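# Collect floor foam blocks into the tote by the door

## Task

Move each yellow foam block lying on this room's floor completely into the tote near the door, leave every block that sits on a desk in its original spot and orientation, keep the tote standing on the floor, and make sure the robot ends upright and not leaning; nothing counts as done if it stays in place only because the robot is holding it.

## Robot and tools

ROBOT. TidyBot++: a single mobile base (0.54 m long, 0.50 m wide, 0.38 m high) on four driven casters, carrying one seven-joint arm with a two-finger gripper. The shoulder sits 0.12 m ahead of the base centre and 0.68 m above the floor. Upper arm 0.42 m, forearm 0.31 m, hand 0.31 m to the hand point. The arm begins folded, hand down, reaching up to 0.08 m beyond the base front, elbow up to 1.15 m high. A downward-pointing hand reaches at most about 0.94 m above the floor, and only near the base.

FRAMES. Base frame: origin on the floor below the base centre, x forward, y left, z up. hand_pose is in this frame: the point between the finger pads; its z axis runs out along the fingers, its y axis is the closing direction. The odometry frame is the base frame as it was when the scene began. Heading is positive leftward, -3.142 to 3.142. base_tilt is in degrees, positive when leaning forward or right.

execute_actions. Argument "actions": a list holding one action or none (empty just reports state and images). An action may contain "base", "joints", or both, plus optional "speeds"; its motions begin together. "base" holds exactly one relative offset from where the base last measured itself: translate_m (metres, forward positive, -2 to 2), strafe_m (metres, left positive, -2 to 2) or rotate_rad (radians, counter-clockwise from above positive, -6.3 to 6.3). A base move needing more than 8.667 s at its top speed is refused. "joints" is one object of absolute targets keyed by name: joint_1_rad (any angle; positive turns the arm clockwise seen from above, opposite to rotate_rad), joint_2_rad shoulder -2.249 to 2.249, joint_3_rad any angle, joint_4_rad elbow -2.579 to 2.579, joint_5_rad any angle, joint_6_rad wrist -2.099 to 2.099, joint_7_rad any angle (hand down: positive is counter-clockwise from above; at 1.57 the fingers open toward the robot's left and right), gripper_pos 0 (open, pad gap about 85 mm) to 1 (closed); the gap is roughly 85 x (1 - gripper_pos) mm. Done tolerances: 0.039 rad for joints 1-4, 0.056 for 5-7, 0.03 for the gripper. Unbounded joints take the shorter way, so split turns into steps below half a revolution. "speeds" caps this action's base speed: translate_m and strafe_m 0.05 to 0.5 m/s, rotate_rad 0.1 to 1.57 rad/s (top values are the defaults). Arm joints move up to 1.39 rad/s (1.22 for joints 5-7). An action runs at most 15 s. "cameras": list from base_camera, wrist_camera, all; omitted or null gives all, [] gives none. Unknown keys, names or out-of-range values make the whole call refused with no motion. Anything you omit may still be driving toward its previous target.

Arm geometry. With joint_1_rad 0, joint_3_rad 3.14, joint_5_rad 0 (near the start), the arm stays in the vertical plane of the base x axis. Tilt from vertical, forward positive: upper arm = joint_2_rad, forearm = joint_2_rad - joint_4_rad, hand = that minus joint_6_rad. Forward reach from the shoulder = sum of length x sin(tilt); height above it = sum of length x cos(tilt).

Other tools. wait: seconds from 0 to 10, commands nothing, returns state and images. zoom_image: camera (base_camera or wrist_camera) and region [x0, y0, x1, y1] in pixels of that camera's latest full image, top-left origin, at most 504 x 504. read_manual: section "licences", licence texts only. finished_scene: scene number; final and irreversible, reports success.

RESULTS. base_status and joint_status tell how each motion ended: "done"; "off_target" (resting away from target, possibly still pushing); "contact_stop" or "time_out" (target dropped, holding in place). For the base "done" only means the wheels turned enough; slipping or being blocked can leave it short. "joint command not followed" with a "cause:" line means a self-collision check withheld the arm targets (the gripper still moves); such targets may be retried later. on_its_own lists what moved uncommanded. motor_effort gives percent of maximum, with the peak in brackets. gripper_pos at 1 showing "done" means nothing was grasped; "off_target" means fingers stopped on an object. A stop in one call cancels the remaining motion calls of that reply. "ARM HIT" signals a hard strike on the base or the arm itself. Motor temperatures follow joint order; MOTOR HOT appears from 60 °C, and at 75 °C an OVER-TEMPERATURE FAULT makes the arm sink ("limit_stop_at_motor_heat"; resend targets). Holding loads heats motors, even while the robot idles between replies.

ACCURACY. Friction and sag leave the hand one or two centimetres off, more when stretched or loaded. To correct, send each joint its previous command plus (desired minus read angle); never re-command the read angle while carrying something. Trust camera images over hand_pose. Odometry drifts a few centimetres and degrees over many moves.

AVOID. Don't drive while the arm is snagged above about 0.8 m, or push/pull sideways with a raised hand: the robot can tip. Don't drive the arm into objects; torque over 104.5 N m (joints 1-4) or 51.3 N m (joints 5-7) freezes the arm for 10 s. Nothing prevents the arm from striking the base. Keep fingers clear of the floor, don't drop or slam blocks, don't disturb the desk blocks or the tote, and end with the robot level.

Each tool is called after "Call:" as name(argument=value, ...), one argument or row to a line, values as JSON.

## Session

Call:
execute_actions(
  actions=[
    {"joints":{"joint_6_rad":-0.1}},
  ],
  cameras=["wrist_camera"],
)

Call:
execute_actions(
  actions=[
    {"base":{"rotate_rad":-1.57}},
  ],
  cameras=["wrist_camera"],
)

Call:
execute_actions(
  actions=[
    {"base":{"rotate_rad":-1.57}},
  ],
  cameras=["wrist_camera"],
)

Call:
execute_actions(
  actions=[
    {"base":{"rotate_rad":-1.57}},
  ],
  cameras=["wrist_camera"],
)

Scene clock: 1.17 s.
Motor temperatures (°C, as the motors report them): [35 37 32 38 36 44 44]
base_odometry: x=+0.000 y=+0.000 heading=+0.000 (m, m, rad; odometry frame)
base_tilt: forward=+0.4 right=-0.1 (deg)
base_status: not commanded
joint_positions: joint_1_rad=+0.006 joint_2_rad=-0.327 joint_3_rad=+3.104 joint_4_rad=-2.553 joint_5_rad=+0.035 joint_6_rad=-0.099 joint_7_rad=+1.604 gripper_pos=+0.000
joint_status: all done
motor_effort: joint_1_rad=-1(1) joint_2_rad=-6(6) joint_3_rad=+1(1) joint_4_rad=+19(19) joint_5_rad=+0(0) joint_6_rad=+7(7) joint_7_rad=-1(1) (%)
hand_pose: x=+0.4595 y=+0.0105 z=+0.6754 quat_wxyz=(+0.015, +0.917, +0.047, +0.397) (m; base frame)
pictures: wrist_camera
camera_calibration (this result's frames):
wrist_camera: T_world_to_cam=[[0.096282, -0.993588, 0.0592733, -0.0683661], [-0.699491, -0.109908, -0.706139, 0.856237], [0.708125, 0.0265273, -0.705588, 0.287415], [0, 0, 0, 1]] pos_world=[0.401987, 0.0185555, 0.811471]
Images, in order (width x height): wrist_camera 644x476.

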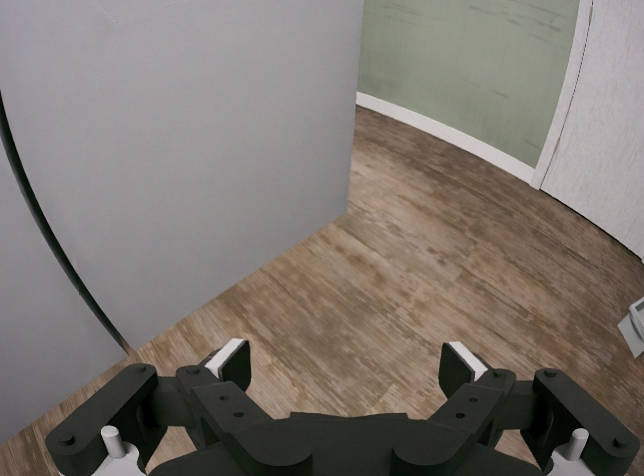

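Scene clock: 3.47 s.
Motor temperatures (°C, as the motors report them): [35 37 32 38 36 44 44]
base_odometry: x=+0.000 y=+0.000 heading=-1.569 (m, m, rad; odometry frame)
base_tilt: forward=+0.4 right=-0.1 (deg)
base_status: done
joint_positions: joint_1_rad=+0.006 joint_2_rad=-0.327 joint_3_rad=+3.104 joint_4_rad=-2.553 joint_5_rad=+0.035 joint_6_rad=-0.099 joint_7_rad=+1.604 gripper_pos=+0.000
joint_status: not commanded
motor_effort: joint_1_rad=+0(2) joint_2_rad=-6(7) joint_3_rad=+1(2) joint_4_rad=+18(19) joint_5_rad=+0(0) joint_6_rad=+7(6) joint_7_rad=-1(1) (%)
hand_pose: x=+0.4595 y=+0.0105 z=+0.6754 quat_wxyz=(+0.015, +0.917, +0.047, +0.397) (m; base frame)
pictures: wrist_camera
camera_calibration (this result's frames):
wrist_camera: T_world_to_cam=[[0.096282, -0.993588, 0.0592731, -0.0683659], [-0.699492, -0.109908, -0.706138, 0.856237], [0.708125, 0.0265273, -0.705588, 0.287416], [0, 0, 0, 1]] pos_world=[0.401987, 0.0185555, 0.811471]
Images, in order (width x height): wrist_camera 644x476.

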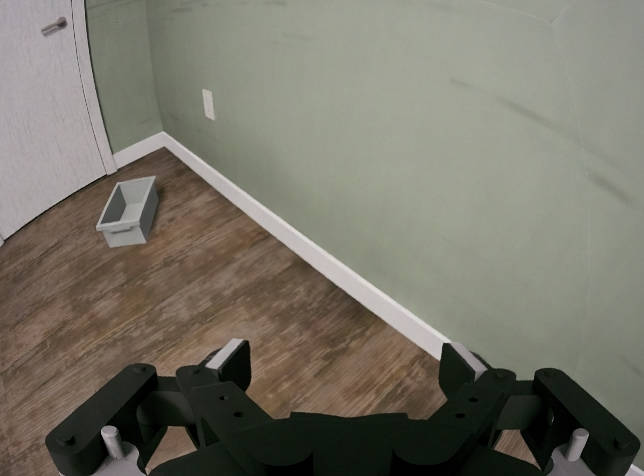

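Scene clock: 5.77 s.
Motor temperatures (°C, as the motors report them): [35 37 32 38 36 44 44]
base_odometry: x=+0.000 y=+0.000 heading=-3.138 (m, m, rad; odometry frame)
base_tilt: forward=+0.4 right=-0.1 (deg)
base_status: done
joint_positions: joint_1_rad=+0.006 joint_2_rad=-0.327 joint_3_rad=+3.104 joint_4_rad=-2.553 joint_5_rad=+0.035 joint_6_rad=-0.099 joint_7_rad=+1.604 gripper_pos=+0.000
joint_status: not commanded
motor_effort: joint_1_rad=-1(0) joint_2_rad=-6(7) joint_3_rad=+1(2) joint_4_rad=+19(18) joint_5_rad=+0(0) joint_6_rad=+7(6) joint_7_rad=-1(1) (%)
hand_pose: x=+0.4595 y=+0.0105 z=+0.6754 quat_wxyz=(+0.015, +0.917, +0.047, +0.397) (m; base frame)
pictures: wrist_camera
camera_calibration (this result's frames):
wrist_camera: T_world_to_cam=[[0.0962817, -0.993588, 0.059273, -0.0683658], [-0.699492, -0.109908, -0.706139, 0.856237], [0.708125, 0.0265273, -0.705588, 0.287415], [0, 0, 0, 1]] pos_world=[0.401987, 0.0185555, 0.811471]
Images, in order (width x height): wrist_camera 644x476.

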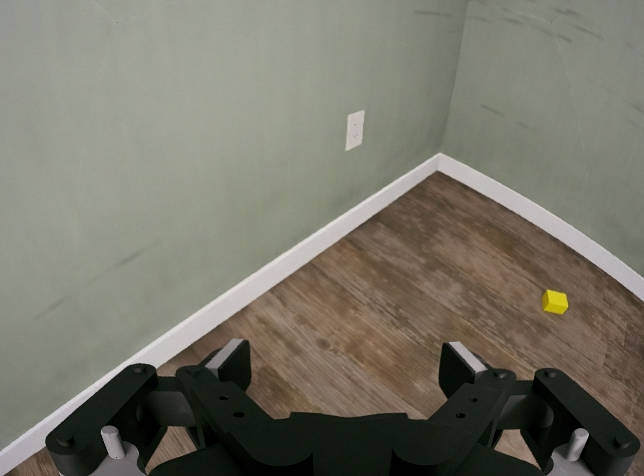

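Scene clock: 8.07 s.
Motor temperatures (°C, as the motors report them): [35 37 32 38 36 44 44]
base_odometry: x=+0.000 y=+0.000 heading=+1.576 (m, m, rad; odometry frame)
base_tilt: forward=+0.4 right=-0.1 (deg)
base_status: done
joint_positions: joint_1_rad=+0.006 joint_2_rad=-0.327 joint_3_rad=+3.104 joint_4_rad=-2.553 joint_5_rad=+0.035 joint_6_rad=-0.099 joint_7_rad=+1.604 gripper_pos=+0.000
joint_status: not commanded
motor_effort: joint_1_rad=-1(0) joint_2_rad=-6(7) joint_3_rad=+1(2) joint_4_rad=+19(18) joint_5_rad=+0(0) joint_6_rad=+7(7) joint_7_rad=-1(1) (%)
hand_pose: x=+0.4595 y=+0.0105 z=+0.6754 quat_wxyz=(+0.015, +0.917, +0.047, +0.397) (m; base frame)
pictures: wrist_camera
camera_calibration (this result's frames):
wrist_camera: T_world_to_cam=[[0.0962817, -0.993588, 0.059273, -0.0683658], [-0.699491, -0.109908, -0.706139, 0.856237], [0.708125, 0.0265273, -0.705588, 0.287415], [0, 0, 0, 1]] pos_world=[0.401987, 0.0185555, 0.811471]
Images, in order (width x height): wrist_camera 644x476.

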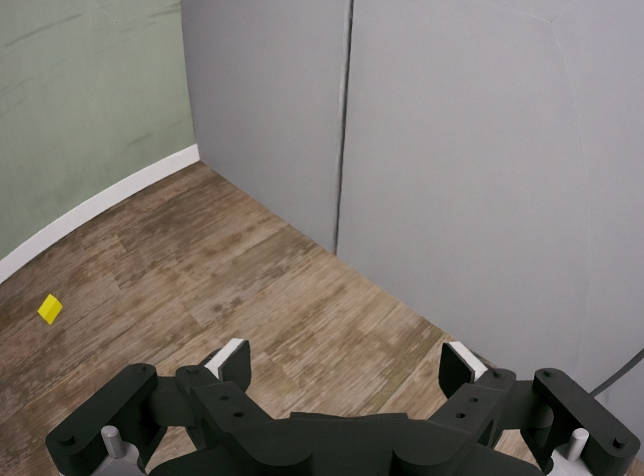

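Block is at about heading 2.4.

Call:
execute_actions(
  actions=[
    {"base":{"rotate_rad":0.85},"joints":{"joint_6_rad":-0.85}},
  ],
)

Scene clock: 13.77 s.
Motor temperatures (°C, as the motors report them): [35 37 32 38 36 44 44]
base_odometry: x=+0.000 y=+0.000 heading=+2.425 (m, m, rad; odometry frame)
base_tilt: forward=+0.4 right=-0.1 (deg)
base_status: done
joint_positions: joint_1_rad=+0.006 joint_2_rad=-0.327 joint_3_rad=+3.104 joint_4_rad=-2.552 joint_5_rad=+0.035 joint_6_rad=-0.850 joint_7_rad=+1.604 gripper_pos=+0.000
joint_status: all done
motor_effort: joint_1_rad=-1(1) joint_2_rad=-2(7) joint_3_rad=+1(1) joint_4_rad=+15(19) joint_5_rad=+0(1) joint_6_rad=+1(6) joint_7_rad=-1(0) (%)
hand_pose: x=+0.2539 y=-0.0040 z=+0.5783 quat_wxyz=(+0.020, +0.998, +0.043, +0.033) (m; base frame)
pictures: base_camera, wrist_camera
camera_calibration (this result's frames):
wrist_camera: T_world_to_cam=[[0.0974931, -0.994958, 0.0235134, -0.0368684], [-0.994481, -0.0983124, -0.0366489, 0.329977], [0.0387758, -0.0198106, -0.999052, 0.704382], [0, 0, 0, 1]] pos_world=[0.304437, 0.00971255, 0.716674]
Images, in order (width x height): base_camera 644x364, wrist_camera 644x476.

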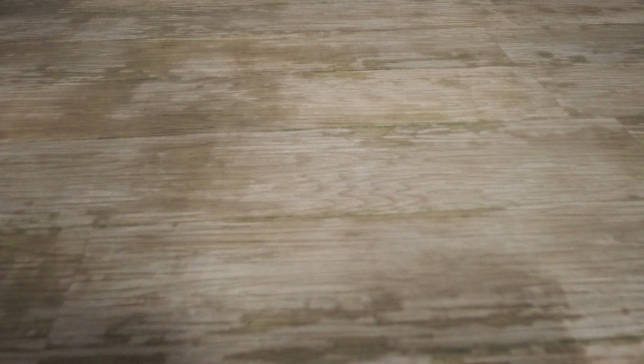

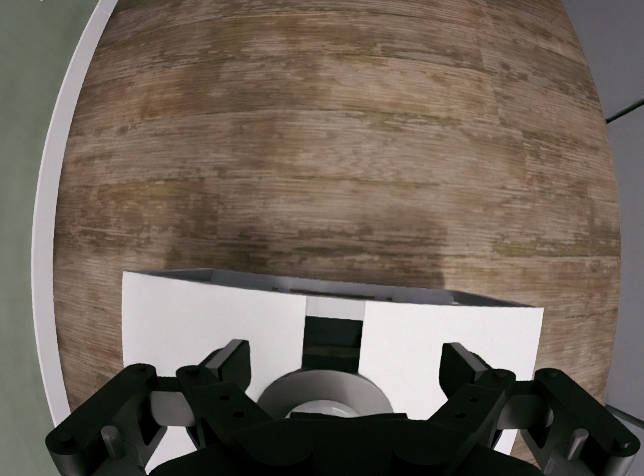

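Call:
execute_actions(
  actions=[
    {"base":{"translate_m":0.5}},
  ],
  cameras=["base_camera"],
)

Scene clock: 19.93 s.
Motor temperatures (°C, as the motors report them): [35 37 32 38 36 44 44]
base_odometry: x=-0.377 y=+0.328 heading=+2.426 (m, m, rad; odometry frame)
base_tilt: forward=+0.4 right=-0.1 (deg)
base_status: done
joint_positions: joint_1_rad=+0.006 joint_2_rad=-0.324 joint_3_rad=+3.104 joint_4_rad=-2.552 joint_5_rad=+0.035 joint_6_rad=-0.850 joint_7_rad=+1.604 gripper_pos=+0.000
joint_status: not commanded
motor_effort: joint_1_rad=-1(1) joint_2_rad=-2(5) joint_3_rad=+1(1) joint_4_rad=+14(17) joint_5_rad=+0(0) joint_6_rad=+1(2) joint_7_rad=-1(1) (%)
hand_pose: x=+0.2536 y=-0.0040 z=+0.5780 quat_wxyz=(+0.020, +0.998, +0.043, +0.032) (m; base frame)
pictures: base_camera
Images, in order (width x height): base_camera 644x364.

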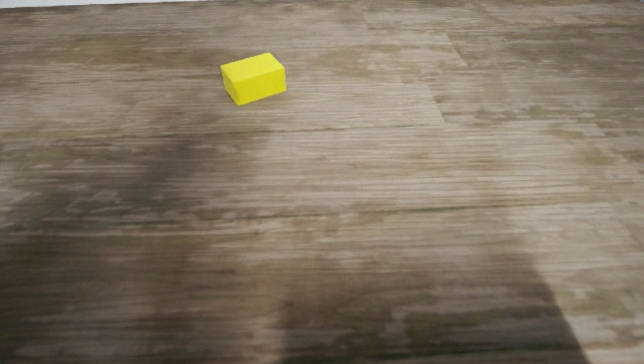

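Call:
execute_actions(
  actions=[
    {"base":{"translate_m":0.23},"joints":{"joint_1_rad":0,"joint_2_rad":1.356,"joint_3_rad":3.14,"joint_4_rad":-1.722,"joint_5_rad":0,"joint_6_rad":-0.063,"joint_7_rad":0.45}},
  ],
  cameras=[],
)

Call:
execute_actions(
  actions=[
    {"base":{"strafe_m":0.125}},
  ],
)

Scene clock: 35.93 s.
Motor temperatures (°C, as the motors report them): [35 37 32 38 36 44 44]
base_odometry: x=-0.551 y=+0.479 heading=+2.427 (m, m, rad; odometry frame)
base_tilt: forward=+0.5 right=-0.1 (deg)
base_status: done
joint_positions: joint_1_rad=+0.006 joint_2_rad=+1.354 joint_3_rad=+3.122 joint_4_rad=-1.740 joint_5_rad=+0.032 joint_6_rad=-0.083 joint_7_rad=+0.493 gripper_pos=+0.000
joint_status: all done
motor_effort: joint_1_rad=-1(0) joint_2_rad=-43(45) joint_3_rad=-1(1) joint_4_rad=+1(17) joint_5_rad=+0(1) joint_6_rad=+0(3) joint_7_rad=-1(1) (%)
hand_pose: x=+0.5336 y=+0.0099 z=+0.1477 quat_wxyz=(+0.002, +0.866, -0.500, -0.020) (m; base frame)
pictures: none
No camera images: the call's "cameras" was empty. Leave "cameras" out to get every camera's image.

Scene clock: 37.30 s.
Motor temperatures (°C, as the motors report them): [35 37 32 38 36 44 44]
base_odometry: x=-0.634 y=+0.384 heading=+2.427 (m, m, rad; odometry frame)
base_tilt: forward=+0.4 right=-0.1 (deg)
base_status: done
joint_positions: joint_1_rad=-0.006 joint_2_rad=+1.354 joint_3_rad=+3.131 joint_4_rad=-1.739 joint_5_rad=+0.031 joint_6_rad=-0.083 joint_7_rad=+0.493 gripper_pos=+0.000
joint_status: not commanded
motor_effort: joint_1_rad=+0(5) joint_2_rad=-43(44) joint_3_rad=+0(2) joint_4_rad=+1(1) joint_5_rad=+0(0) joint_6_rad=+0(0) joint_7_rad=-1(1) (%)
hand_pose: x=+0.5346 y=+0.0097 z=+0.1475 quat_wxyz=(+0.005, +0.868, -0.496, -0.017) (m; base frame)
pictures: base_camera, wrist_camera
camera_calibration (this result's frames):
wrist_camera: T_world_to_cam=[[-0.855309, -0.518089, 0.00547907, 0.466948], [-0.517173, 0.854339, 0.0513484, 0.317297], [-0.031284, 0.0410852, -0.998666, 0.300208], [0, 0, 0, 1]] pos_world=[0.572874, -0.041493, 0.280956]
Images, in order (width x height): base_camera 644x364, wrist_camera 644x476.

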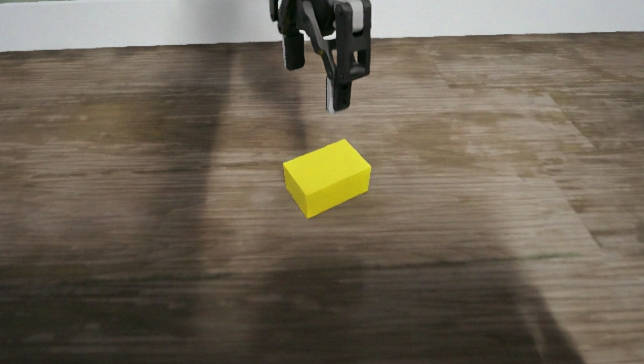

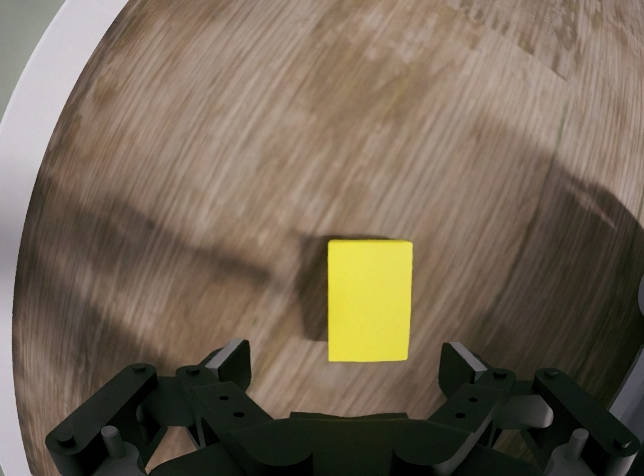

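Call:
execute_actions(
  actions=[
    {"base":{"translate_m":-0.035}},
  ],
  cameras=[],
)

Call:
execute_actions(
  actions=[
    {"joints":{"joint_2_rad":1.642,"joint_4_rad":-1.464,"joint_6_rad":-0.035}},
  ],
)

Scene clock: 47.87 s.
Motor temperatures (°C, as the motors report them): [35 37 32 38 36 44 44]
base_odometry: x=-0.607 y=+0.361 heading=+2.427 (m, m, rad; odometry frame)
base_tilt: forward=+0.4 right=-0.1 (deg)
base_status: done
joint_positions: joint_1_rad=-0.006 joint_2_rad=+1.354 joint_3_rad=+3.131 joint_4_rad=-1.732 joint_5_rad=+0.031 joint_6_rad=-0.081 joint_7_rad=+0.493 gripper_pos=+0.000
joint_status: not commanded
motor_effort: joint_1_rad=-1(1) joint_2_rad=-44(46) joint_3_rad=+0(1) joint_4_rad=+1(4) joint_5_rad=+0(0) joint_6_rad=+0(1) joint_7_rad=+0(1) (%)
hand_pose: x=+0.5394 y=+0.0098 z=+0.1472 quat_wxyz=(+0.003, +0.868, -0.496, -0.013) (m; base frame)
pictures: none
No camera images: the call's "cameras" was empty. Leave "cameras" out to get every camera's image.

Scene clock: 49.53 s.
Motor temperatures (°C, as the motors report them): [35 37 32 38 36 44 44]
base_odometry: x=-0.607 y=+0.361 heading=+2.427 (m, m, rad; odometry frame)
base_tilt: forward=+0.4 right=-0.1 (deg)
base_status: not commanded
joint_positions: joint_1_rad=-0.006 joint_2_rad=+1.645 joint_3_rad=+3.131 joint_4_rad=-1.481 joint_5_rad=+0.031 joint_6_rad=-0.055 joint_7_rad=+0.493 gripper_pos=+0.000
joint_status: all done
motor_effort: joint_1_rad=-1(1) joint_2_rad=-43(47) joint_3_rad=+0(0) joint_4_rad=+0(2) joint_5_rad=+0(0) joint_6_rad=+0(0) joint_7_rad=-1(1) (%)
hand_pose: x=+0.5308 y=+0.0101 z=+0.0254 quat_wxyz=(+0.006, +0.867, -0.497, -0.020) (m; base frame)
pictures: base_camera, wrist_camera
camera_calibration (this result's frames):
wrist_camera: T_world_to_cam=[[-0.856845, -0.515468, 0.0104787, 0.465237], [-0.514201, 0.855868, 0.0555593, 0.319598], [-0.0376074, 0.0422175, -0.9984, 0.181471], [0, 0, 0, 1]] pos_world=[0.569798, -0.0413801, 0.158549]
Images, in order (width x height): base_camera 644x364, wrist_camera 644x476.

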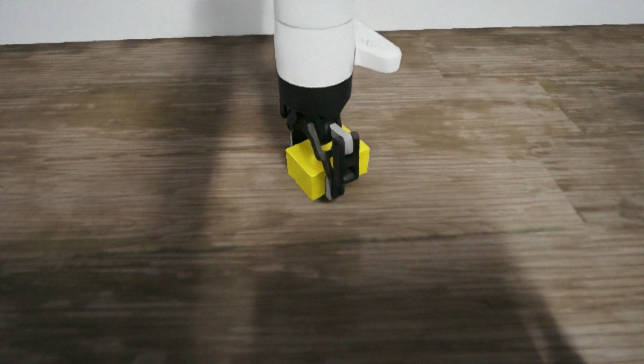

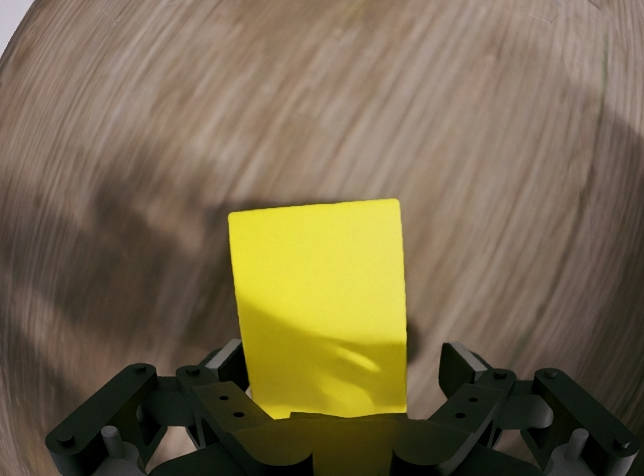

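Call:
execute_actions(
  actions=[
    {"joints":{"gripper_pos":1}},
  ],
  cameras=[],
)

Call:
execute_actions(
  actions=[
    {"joints":{"joint_2_rad":0.991,"joint_4_rad":-1.894,"joint_6_rad":-0.256,"joint_7_rad":0}},
  ],
  cameras=[],
)

Call:
execute_actions(
  actions=[
    {"base":{"rotate_rad":-3.239}},
  ],
  cameras=[],
)

Call:
execute_actions(
  actions=[
    {"base":{"translate_m":1.5}},
  ],
)

Scene clock: 61.87 s.
Motor temperatures (°C, as the motors report them): [35 37 32 38 36 44 44]
base_odometry: x=-0.607 y=+0.361 heading=+2.427 (m, m, rad; odometry frame)
base_tilt: forward=+0.4 right=-0.1 (deg)
base_status: not commanded
joint_positions: joint_1_rad=-0.006 joint_2_rad=+1.639 joint_3_rad=+3.131 joint_4_rad=-1.474 joint_5_rad=+0.031 joint_6_rad=-0.054 joint_7_rad=+0.493 gripper_pos=+0.374
joint_status: gripper_pos off_target (ended at +0.374, target +1.000)
motor_effort: joint_1_rad=-1(1) joint_2_rad=-44(45) joint_3_rad=-1(0) joint_4_rad=+1(10) joint_5_rad=+0(0) joint_6_rad=+0(7) joint_7_rad=-1(1) (%)
hand_pose: x=+0.5397 y=+0.0102 z=+0.0277 quat_wxyz=(+0.003, +0.867, -0.497, -0.013) (m; base frame)
pictures: none
No camera images: the call's "cameras" was empty. Leave "cameras" out to get every camera's image.

Scene clock: 63.77 s.
Motor temperatures (°C, as the motors report them): [35 37 32 38 36 44 44]
base_odometry: x=-0.607 y=+0.361 heading=+2.427 (m, m, rad; odometry frame)
base_tilt: forward=+0.5 right=-0.1 (deg)
base_status: not commanded
joint_positions: joint_1_rad=-0.006 joint_2_rad=+0.999 joint_3_rad=+3.131 joint_4_rad=-1.879 joint_5_rad=+0.031 joint_6_rad=-0.237 joint_7_rad=+0.043 gripper_pos=+0.374
joint_status: all done
motor_effort: joint_1_rad=-1(2) joint_2_rad=-42(48) joint_3_rad=+0(0) joint_4_rad=+5(6) joint_5_rad=+0(0) joint_6_rad=+1(1) joint_7_rad=+0(0) (%)
hand_pose: x=+0.5627 y=+0.0079 z=+0.2949 quat_wxyz=(-0.010, +0.736, -0.676, +0.009) (m; base frame)
pictures: none
No camera images: the call's "cameras" was empty. Leave "cameras" out to get every camera's image.

Scene clock: 67.30 s.
Motor temperatures (°C, as the motors report them): [35 37 32 38 36 44 44]
base_odometry: x=-0.607 y=+0.361 heading=-0.811 (m, m, rad; odometry frame)
base_tilt: forward=+0.4 right=-0.1 (deg)
base_status: done
joint_positions: joint_1_rad=+0.004 joint_2_rad=+0.999 joint_3_rad=+3.138 joint_4_rad=-1.879 joint_5_rad=+0.030 joint_6_rad=-0.237 joint_7_rad=+0.043 gripper_pos=+0.374
joint_status: not commanded
motor_effort: joint_1_rad=-1(4) joint_2_rad=-42(43) joint_3_rad=+0(2) joint_4_rad=+5(5) joint_5_rad=+0(0) joint_6_rad=+0(1) joint_7_rad=+0(1) (%)
hand_pose: x=+0.5628 y=-0.0007 z=+0.2948 quat_wxyz=(-0.007, +0.731, -0.682, +0.011) (m; base frame)
pictures: none
No camera images: the call's "cameras" was empty. Leave "cameras" out to get every camera's image.

Scene clock: 71.67 s.
Motor temperatures (°C, as the motors report them): [35 37 32 38 36 44 44]
base_odometry: x=+0.423 y=-0.729 heading=-0.812 (m, m, rad; odometry frame)
base_tilt: forward=+0.4 right=-0.1 (deg)
base_status: done
joint_positions: joint_1_rad=+0.004 joint_2_rad=+0.999 joint_3_rad=+3.138 joint_4_rad=-1.885 joint_5_rad=+0.030 joint_6_rad=-0.240 joint_7_rad=+0.043 gripper_pos=+0.374
joint_status: not commanded
motor_effort: joint_1_rad=-1(1) joint_2_rad=-42(44) joint_3_rad=+0(1) joint_4_rad=+4(7) joint_5_rad=+0(0) joint_6_rad=+1(1) joint_7_rad=-1(0) (%)
hand_pose: x=+0.5588 y=-0.0008 z=+0.2945 quat_wxyz=(-0.005, +0.731, -0.682, +0.008) (m; base frame)
pictures: base_camera, wrist_camera
camera_calibration (this result's frames):
wrist_camera: T_world_to_cam=[[-0.995956, -0.0816501, -0.0374729, 0.572998], [-0.0824955, 0.996357, 0.0215949, 0.0971981], [0.0355732, 0.0245989, -0.999064, 0.410946], [0, 0, 0, 1]] pos_world=[0.56408, -0.0601675, 0.429934]
Images, in order (width x height): base_camera 644x364, wrist_camera 644x476.

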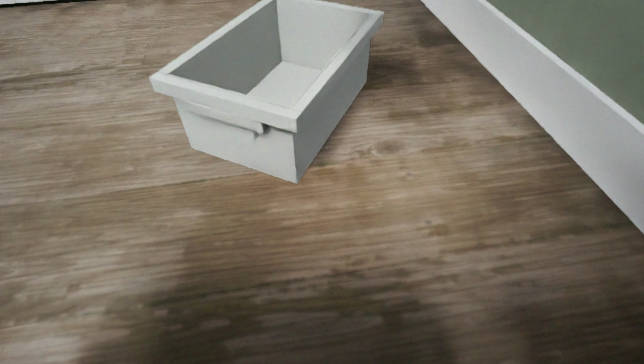

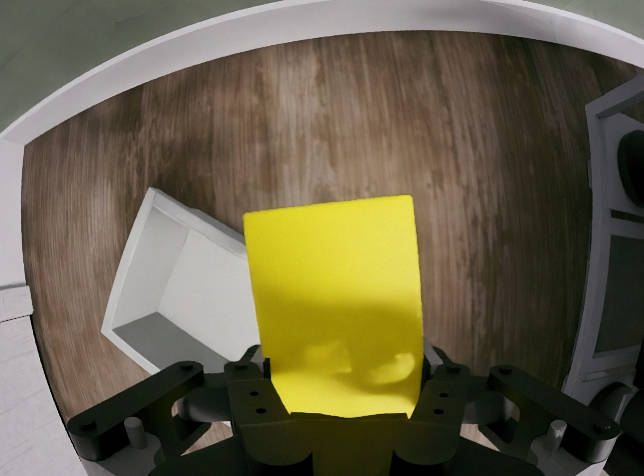

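Call:
execute_actions(
  actions=[
    {"base":{"translate_m":0.17}},
  ],
  cameras=[],
)

Call:
execute_actions(
  actions=[
    {"base":{"strafe_m":0.09}},
  ],
)

Scene clock: 78.07 s.
Motor temperatures (°C, as the motors report them): [35 38 32 38 36 44 44]
base_odometry: x=+0.540 y=-0.853 heading=-0.814 (m, m, rad; odometry frame)
base_tilt: forward=+0.5 right=-0.1 (deg)
base_status: done
joint_positions: joint_1_rad=+0.004 joint_2_rad=+0.999 joint_3_rad=+3.138 joint_4_rad=-1.887 joint_5_rad=+0.030 joint_6_rad=-0.241 joint_7_rad=+0.043 gripper_pos=+0.374
joint_status: not commanded
motor_effort: joint_1_rad=-1(4) joint_2_rad=-42(43) joint_3_rad=+0(2) joint_4_rad=+4(6) joint_5_rad=+0(0) joint_6_rad=+0(1) joint_7_rad=-1(1) (%)
hand_pose: x=+0.5572 y=-0.0007 z=+0.2944 quat_wxyz=(-0.004, +0.731, -0.682, +0.007) (m; base frame)
pictures: none
No camera images: the call's "cameras" was empty. Leave "cameras" out to get every camera's image.

Scene clock: 79.27 s.
Motor temperatures (°C, as the motors report them): [35 38 32 38 36 44 44]
base_odometry: x=+0.606 y=-0.791 heading=-0.814 (m, m, rad; odometry frame)
base_tilt: forward=+0.4 right=-0.1 (deg)
base_status: done
joint_positions: joint_1_rad=-0.006 joint_2_rad=+0.999 joint_3_rad=+3.138 joint_4_rad=-1.887 joint_5_rad=+0.030 joint_6_rad=-0.241 joint_7_rad=+0.043 gripper_pos=+0.374
joint_status: not commanded
motor_effort: joint_1_rad=-1(5) joint_2_rad=-42(43) joint_3_rad=+0(3) joint_4_rad=+5(5) joint_5_rad=+0(0) joint_6_rad=+0(0) joint_7_rad=-1(0) (%)
hand_pose: x=+0.5572 y=+0.0036 z=+0.2944 quat_wxyz=(-0.004, +0.735, -0.678, +0.007) (m; base frame)
pictures: base_camera, wrist_camera
camera_calibration (this result's frames):
wrist_camera: T_world_to_cam=[[-0.995195, -0.0916077, -0.0345782, 0.570519], [-0.0923907, 0.995485, 0.0217638, 0.0981493], [0.0324283, 0.0248539, -0.999165, 0.412494], [0, 0, 0, 1]] pos_world=[0.563469, -0.0556943, 0.429741]
Images, in order (width x height): base_camera 644x364, wrist_camera 644x476.

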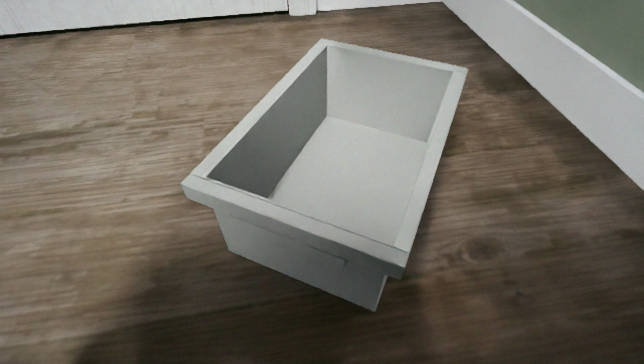

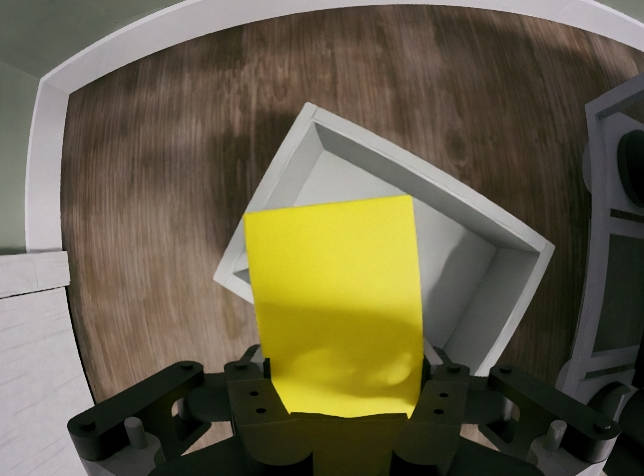

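Similar to last time's good drop. Lower and release.

Call:
execute_actions(
  actions=[
    {"joints":{"joint_2_rad":1.5,"joint_4_rad":-1.58,"joint_6_rad":-0.05}},
  ],
  cameras=["base_camera"],
)

Call:
execute_actions(
  actions=[
    {"joints":{"gripper_pos":0.05}},
  ],
  cameras=[],
)

Call:
execute_actions(
  actions=[
    {"joints":{"joint_2_rad":0.991,"joint_4_rad":-1.894,"joint_6_rad":-0.256}},
  ],
)

Scene clock: 87.07 s.
Motor temperatures (°C, as the motors report them): [35 38 32 38 36 44 44]
base_odometry: x=+0.606 y=-0.791 heading=-0.814 (m, m, rad; odometry frame)
base_tilt: forward=+0.4 right=-0.1 (deg)
base_status: not commanded
joint_positions: joint_1_rad=-0.006 joint_2_rad=+1.502 joint_3_rad=+3.138 joint_4_rad=-1.598 joint_5_rad=+0.030 joint_6_rad=-0.070 joint_7_rad=+0.043 gripper_pos=+0.374
joint_status: all done
motor_effort: joint_1_rad=-1(0) joint_2_rad=-44(48) joint_3_rad=+0(0) joint_4_rad=+1(6) joint_5_rad=+0(0) joint_6_rad=+0(1) joint_7_rad=-1(1) (%)
hand_pose: x=+0.5429 y=+0.0054 z=+0.0856 quat_wxyz=(+0.009, +0.734, -0.679, -0.011) (m; base frame)
pictures: base_camera
Images, in order (width x height): base_camera 644x364.

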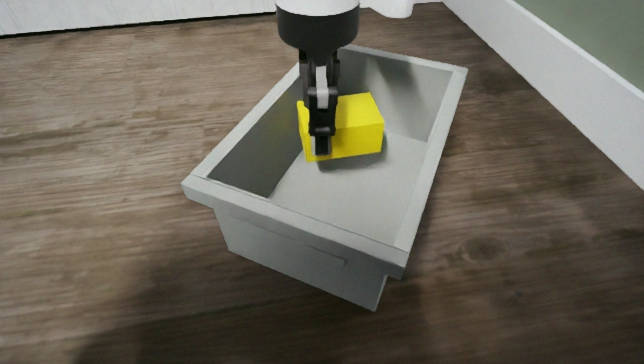

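Scene clock: 88.13 s.
Motor temperatures (°C, as the motors report them): [35 38 32 38 36 44 44]
base_odometry: x=+0.606 y=-0.791 heading=-0.814 (m, m, rad; odometry frame)
base_tilt: forward=+0.4 right=-0.1 (deg)
base_status: not commanded
joint_positions: joint_1_rad=-0.006 joint_2_rad=+1.502 joint_3_rad=+3.138 joint_4_rad=-1.598 joint_5_rad=+0.030 joint_6_rad=-0.070 joint_7_rad=+0.043 gripper_pos=+0.050
joint_status: all done
motor_effort: joint_1_rad=-1(1) joint_2_rad=-44(45) joint_3_rad=+0(1) joint_4_rad=+0(1) joint_5_rad=+0(0) joint_6_rad=+0(0) joint_7_rad=-1(1) (%)
hand_pose: x=+0.5429 y=+0.0054 z=+0.0856 quat_wxyz=(+0.009, +0.734, -0.679, -0.011) (m; base frame)
pictures: none
No camera images: the call's "cameras" was empty. Leave "cameras" out to get every camera's image.

Scene clock: 89.87 s.
Motor temperatures (°C, as the motors report them): [35 38 32 38 36 44 44]
base_odometry: x=+0.606 y=-0.791 heading=-0.814 (m, m, rad; odometry frame)
base_tilt: forward=+0.4 right=-0.1 (deg)
base_status: not commanded
joint_positions: joint_1_rad=-0.006 joint_2_rad=+0.995 joint_3_rad=+3.138 joint_4_rad=-1.878 joint_5_rad=+0.030 joint_6_rad=-0.237 joint_7_rad=+0.043 gripper_pos=+0.050
joint_status: all done
motor_effort: joint_1_rad=-1(0) joint_2_rad=-42(49) joint_3_rad=+0(0) joint_4_rad=+5(6) joint_5_rad=+0(0) joint_6_rad=+0(0) joint_7_rad=-1(1) (%)
hand_pose: x=+0.5651 y=+0.0037 z=+0.2966 quat_wxyz=(-0.009, +0.735, -0.678, +0.013) (m; base frame)
pictures: base_camera, wrist_camera
camera_calibration (this result's frames):
wrist_camera: T_world_to_cam=[[-0.994518, -0.09159, -0.0504507, 0.582778], [-0.0927194, 0.995481, 0.0205159, 0.0992944], [0.0483437, 0.0250812, -0.998516, 0.405305], [0, 0, 0, 1]] pos_world=[0.569196, -0.0556346, 0.432068]
Images, in order (width x height): base_camera 644x364, wrist_camera 644x476.

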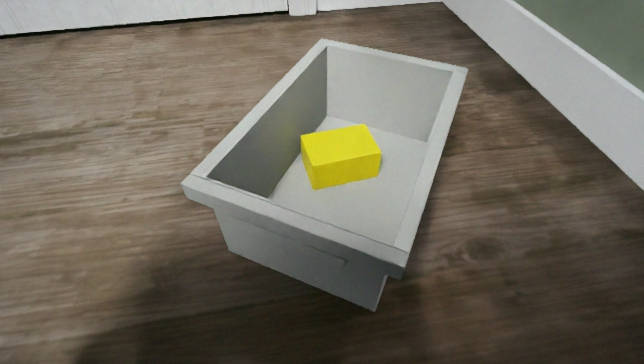

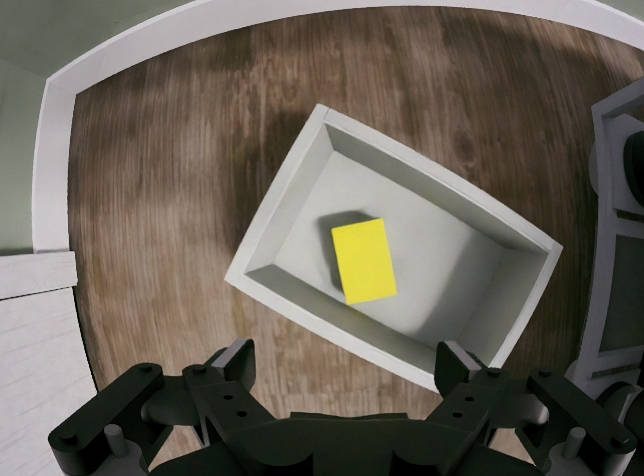

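Call:
execute_actions(
  actions=[
    {"base":{"rotate_rad":1.62},"joints":{"joint_2_rad":-0.35,"joint_4_rad":-2.55,"joint_6_rad":0.0,"joint_7_rad":1.57}},
  ],
)

Scene clock: 102.07 s.
Motor temperatures (°C, as the motors report them): [35 38 32 38 36 44 44]
base_odometry: x=+0.606 y=-0.791 heading=+0.805 (m, m, rad; odometry frame)
base_tilt: forward=+0.4 right=-0.1 (deg)
base_status: done
joint_positions: joint_1_rad=-0.013 joint_2_rad=-0.345 joint_3_rad=+3.133 joint_4_rad=-2.534 joint_5_rad=+0.030 joint_6_rad=-0.021 joint_7_rad=+1.529 gripper_pos=+0.050
joint_status: all done
motor_effort: joint_1_rad=-1(4) joint_2_rad=-6(44) joint_3_rad=+1(4) joint_4_rad=+20(20) joint_5_rad=+0(0) joint_6_rad=+7(8) joint_7_rad=-1(1) (%)
hand_pose: x=+0.4827 y=+0.0091 z=+0.7099 quat_wxyz=(-0.006, +0.893, +0.005, +0.449) (m; base frame)
pictures: base_camera, wrist_camera
camera_calibration (this result's frames):
wrist_camera: T_world_to_cam=[[0.0366829, -0.999295, -0.00803172, 0.00253753], [-0.617864, -0.0163627, -0.786115, 0.913169], [0.785429, 0.0337995, -0.618028, 0.195854], [0, 0, 0, 1]] pos_world=[0.410292, 0.0108579, 0.83892]
Images, in order (width x height): base_camera 644x364, wrist_camera 644x476.

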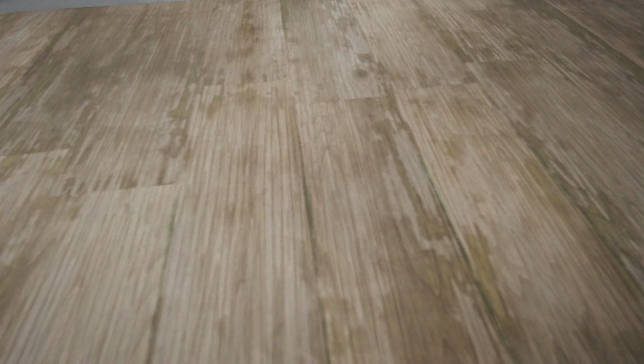

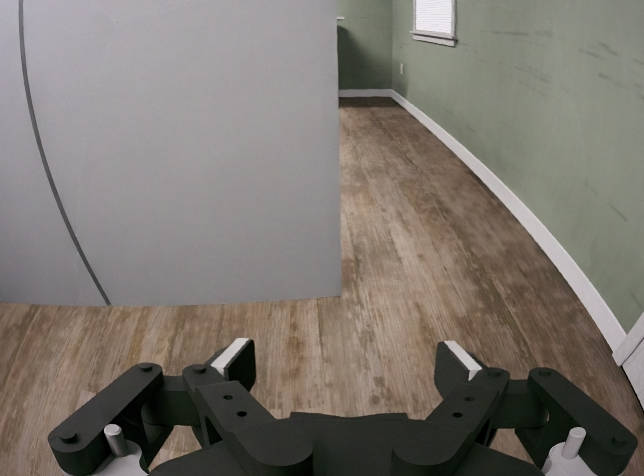

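Call:
execute_actions(
  actions=[
    {"base":{"rotate_rad":0.08}},
  ],
  cameras=[],
)

Call:
execute_actions(
  actions=[
    {"base":{"translate_m":0.5}},
  ],
  cameras=[],
)

Call:
execute_actions(
  actions=[
    {"base":{"strafe_m":-0.5}},
  ],
)

Scene clock: 118.97 s.
Motor temperatures (°C, as the motors report them): [35 38 32 38 36 44 44]
base_odometry: x=+0.606 y=-0.791 heading=+0.884 (m, m, rad; odometry frame)
base_tilt: forward=+0.4 right=-0.1 (deg)
base_status: done
joint_positions: joint_1_rad=-0.012 joint_2_rad=-0.345 joint_3_rad=+3.133 joint_4_rad=-2.534 joint_5_rad=+0.030 joint_6_rad=-0.021 joint_7_rad=+1.529 gripper_pos=+0.050
joint_status: not commanded
motor_effort: joint_1_rad=-1(0) joint_2_rad=-7(7) joint_3_rad=+1(2) joint_4_rad=+20(20) joint_5_rad=+0(0) joint_6_rad=+7(7) joint_7_rad=-1(1) (%)
hand_pose: x=+0.4827 y=+0.0086 z=+0.7099 quat_wxyz=(-0.006, +0.893, +0.004, +0.449) (m; base frame)
pictures: none
No camera images: the call's "cameras" was empty. Leave "cameras" out to get every camera's image.

Scene clock: 121.33 s.
Motor temperatures (°C, as the motors report them): [35 38 32 38 36 44 44]
base_odometry: x=+0.922 y=-0.404 heading=+0.885 (m, m, rad; odometry frame)
base_tilt: forward=+0.4 right=-0.1 (deg)
base_status: done
joint_positions: joint_1_rad=-0.012 joint_2_rad=-0.345 joint_3_rad=+3.133 joint_4_rad=-2.537 joint_5_rad=+0.030 joint_6_rad=-0.018 joint_7_rad=+1.529 gripper_pos=+0.050
joint_status: not commanded
motor_effort: joint_1_rad=-1(1) joint_2_rad=-7(10) joint_3_rad=+1(2) joint_4_rad=+20(20) joint_5_rad=+0(0) joint_6_rad=+7(7) joint_7_rad=+0(1) (%)
hand_pose: x=+0.4821 y=+0.0086 z=+0.7091 quat_wxyz=(-0.006, +0.893, +0.004, +0.449) (m; base frame)
pictures: none
No camera images: the call's "cameras" was empty. Leave "cameras" out to get every camera's image.

Scene clock: 123.70 s.
Motor temperatures (°C, as the motors report them): [35 38 32 38 36 44 44]
base_odometry: x=+1.310 y=-0.720 heading=+0.886 (m, m, rad; odometry frame)
base_tilt: forward=+0.4 right=-0.1 (deg)
base_status: done
joint_positions: joint_1_rad=-0.012 joint_2_rad=-0.345 joint_3_rad=+3.134 joint_4_rad=-2.537 joint_5_rad=+0.030 joint_6_rad=-0.018 joint_7_rad=+1.529 gripper_pos=+0.050
joint_status: not commanded
motor_effort: joint_1_rad=-1(1) joint_2_rad=-6(7) joint_3_rad=+1(2) joint_4_rad=+19(20) joint_5_rad=+0(0) joint_6_rad=+7(7) joint_7_rad=-1(1) (%)
hand_pose: x=+0.4821 y=+0.0082 z=+0.7091 quat_wxyz=(-0.006, +0.893, +0.004, +0.449) (m; base frame)
pictures: base_camera, wrist_camera
camera_calibration (this result's frames):
wrist_camera: T_world_to_cam=[[0.0342645, -0.999376, -0.00853807, 0.00317336], [-0.617923, -0.01447, -0.786106, 0.912197], [0.785492, 0.0322114, -0.618033, 0.195823], [0, 0, 0, 1]] pos_world=[0.409741, 0.0100632, 0.838135]
Images, in order (width x height): base_camera 644x364, wrist_camera 644x476.

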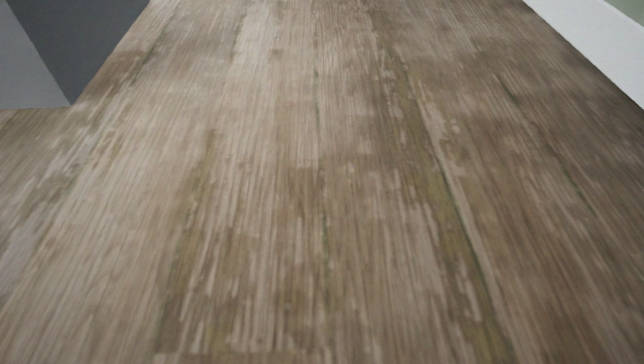

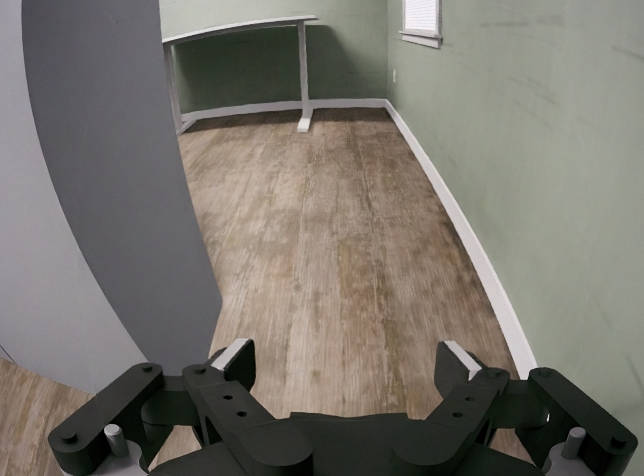

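Call:
execute_actions(
  actions=[
    {"base":{"translate_m":1.7}},
  ],
  cameras=["wrist_camera"],
)

Call:
execute_actions(
  actions=[
    {"base":{"rotate_rad":1.5}},
  ],
  cameras=["wrist_camera"],
)

Scene clock: 138.90 s.
Motor temperatures (°C, as the motors report them): [35 37 32 38 36 44 44]
base_odometry: x=+2.387 y=+0.596 heading=+0.885 (m, m, rad; odometry frame)
base_tilt: forward=+0.4 right=-0.1 (deg)
base_status: done
joint_positions: joint_1_rad=-0.012 joint_2_rad=-0.347 joint_3_rad=+3.134 joint_4_rad=-2.538 joint_5_rad=+0.030 joint_6_rad=-0.017 joint_7_rad=+1.529 gripper_pos=+0.050
joint_status: not commanded
motor_effort: joint_1_rad=-1(0) joint_2_rad=-6(9) joint_3_rad=+1(1) joint_4_rad=+19(20) joint_5_rad=+0(0) joint_6_rad=+7(8) joint_7_rad=-1(1) (%)
hand_pose: x=+0.4817 y=+0.0082 z=+0.7096 quat_wxyz=(-0.006, +0.893, +0.004, +0.450) (m; base frame)
pictures: wrist_camera
camera_calibration (this result's frames):
wrist_camera: T_world_to_cam=[[0.0342859, -0.999376, -0.00849727, 0.00314653], [-0.61649, -0.0144566, -0.78723, 0.912431], [0.786616, 0.0322293, -0.616601, 0.19487], [0, 0, 0, 1]] pos_world=[0.409108, 0.0100547, 0.838477]
Images, in order (width x height): wrist_camera 644x476.

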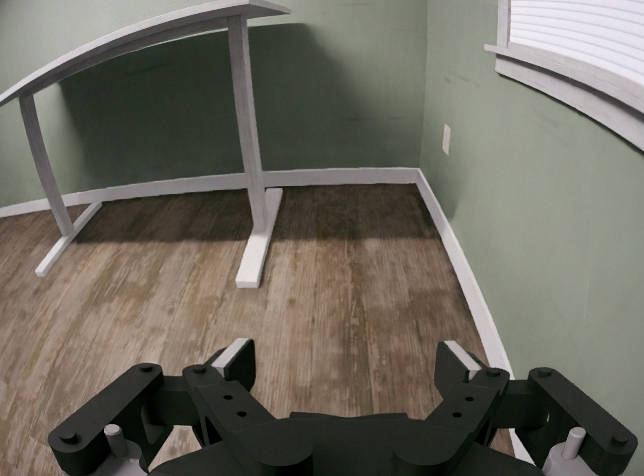

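Scene clock: 141.13 s.
Motor temperatures (°C, as the motors report them): [35 37 32 38 36 44 44]
base_odometry: x=+2.387 y=+0.596 heading=+2.384 (m, m, rad; odometry frame)
base_tilt: forward=+0.4 right=-0.1 (deg)
base_status: done
joint_positions: joint_1_rad=-0.011 joint_2_rad=-0.347 joint_3_rad=+3.134 joint_4_rad=-2.538 joint_5_rad=+0.030 joint_6_rad=-0.017 joint_7_rad=+1.529 gripper_pos=+0.050
joint_status: not commanded
motor_effort: joint_1_rad=+0(0) joint_2_rad=-6(7) joint_3_rad=+1(2) joint_4_rad=+19(19) joint_5_rad=+0(0) joint_6_rad=+7(7) joint_7_rad=-1(1) (%)
hand_pose: x=+0.4818 y=+0.0079 z=+0.7096 quat_wxyz=(-0.005, +0.893, +0.003, +0.450) (m; base frame)
pictures: wrist_camera
camera_calibration (this result's frames):
wrist_camera: T_world_to_cam=[[0.0336303, -0.999398, -0.00854059, 0.00325392], [-0.616467, -0.0140168, -0.787256, 0.912449], [0.786662, 0.0317406, -0.616567, 0.194831], [0, 0, 0, 1]] pos_world=[0.409119, 0.00985746, 0.838486]
Images, in order (width x height): wrist_camera 644x476.

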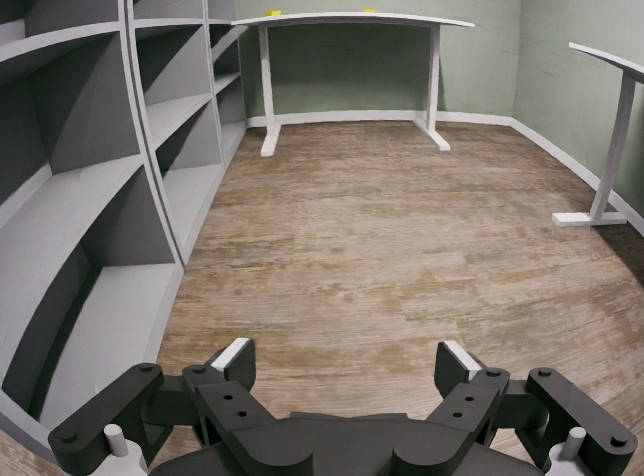

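Floor is clear.

Call:
finished_scene(
  scene=2,
)

The scene is finished: the task was done.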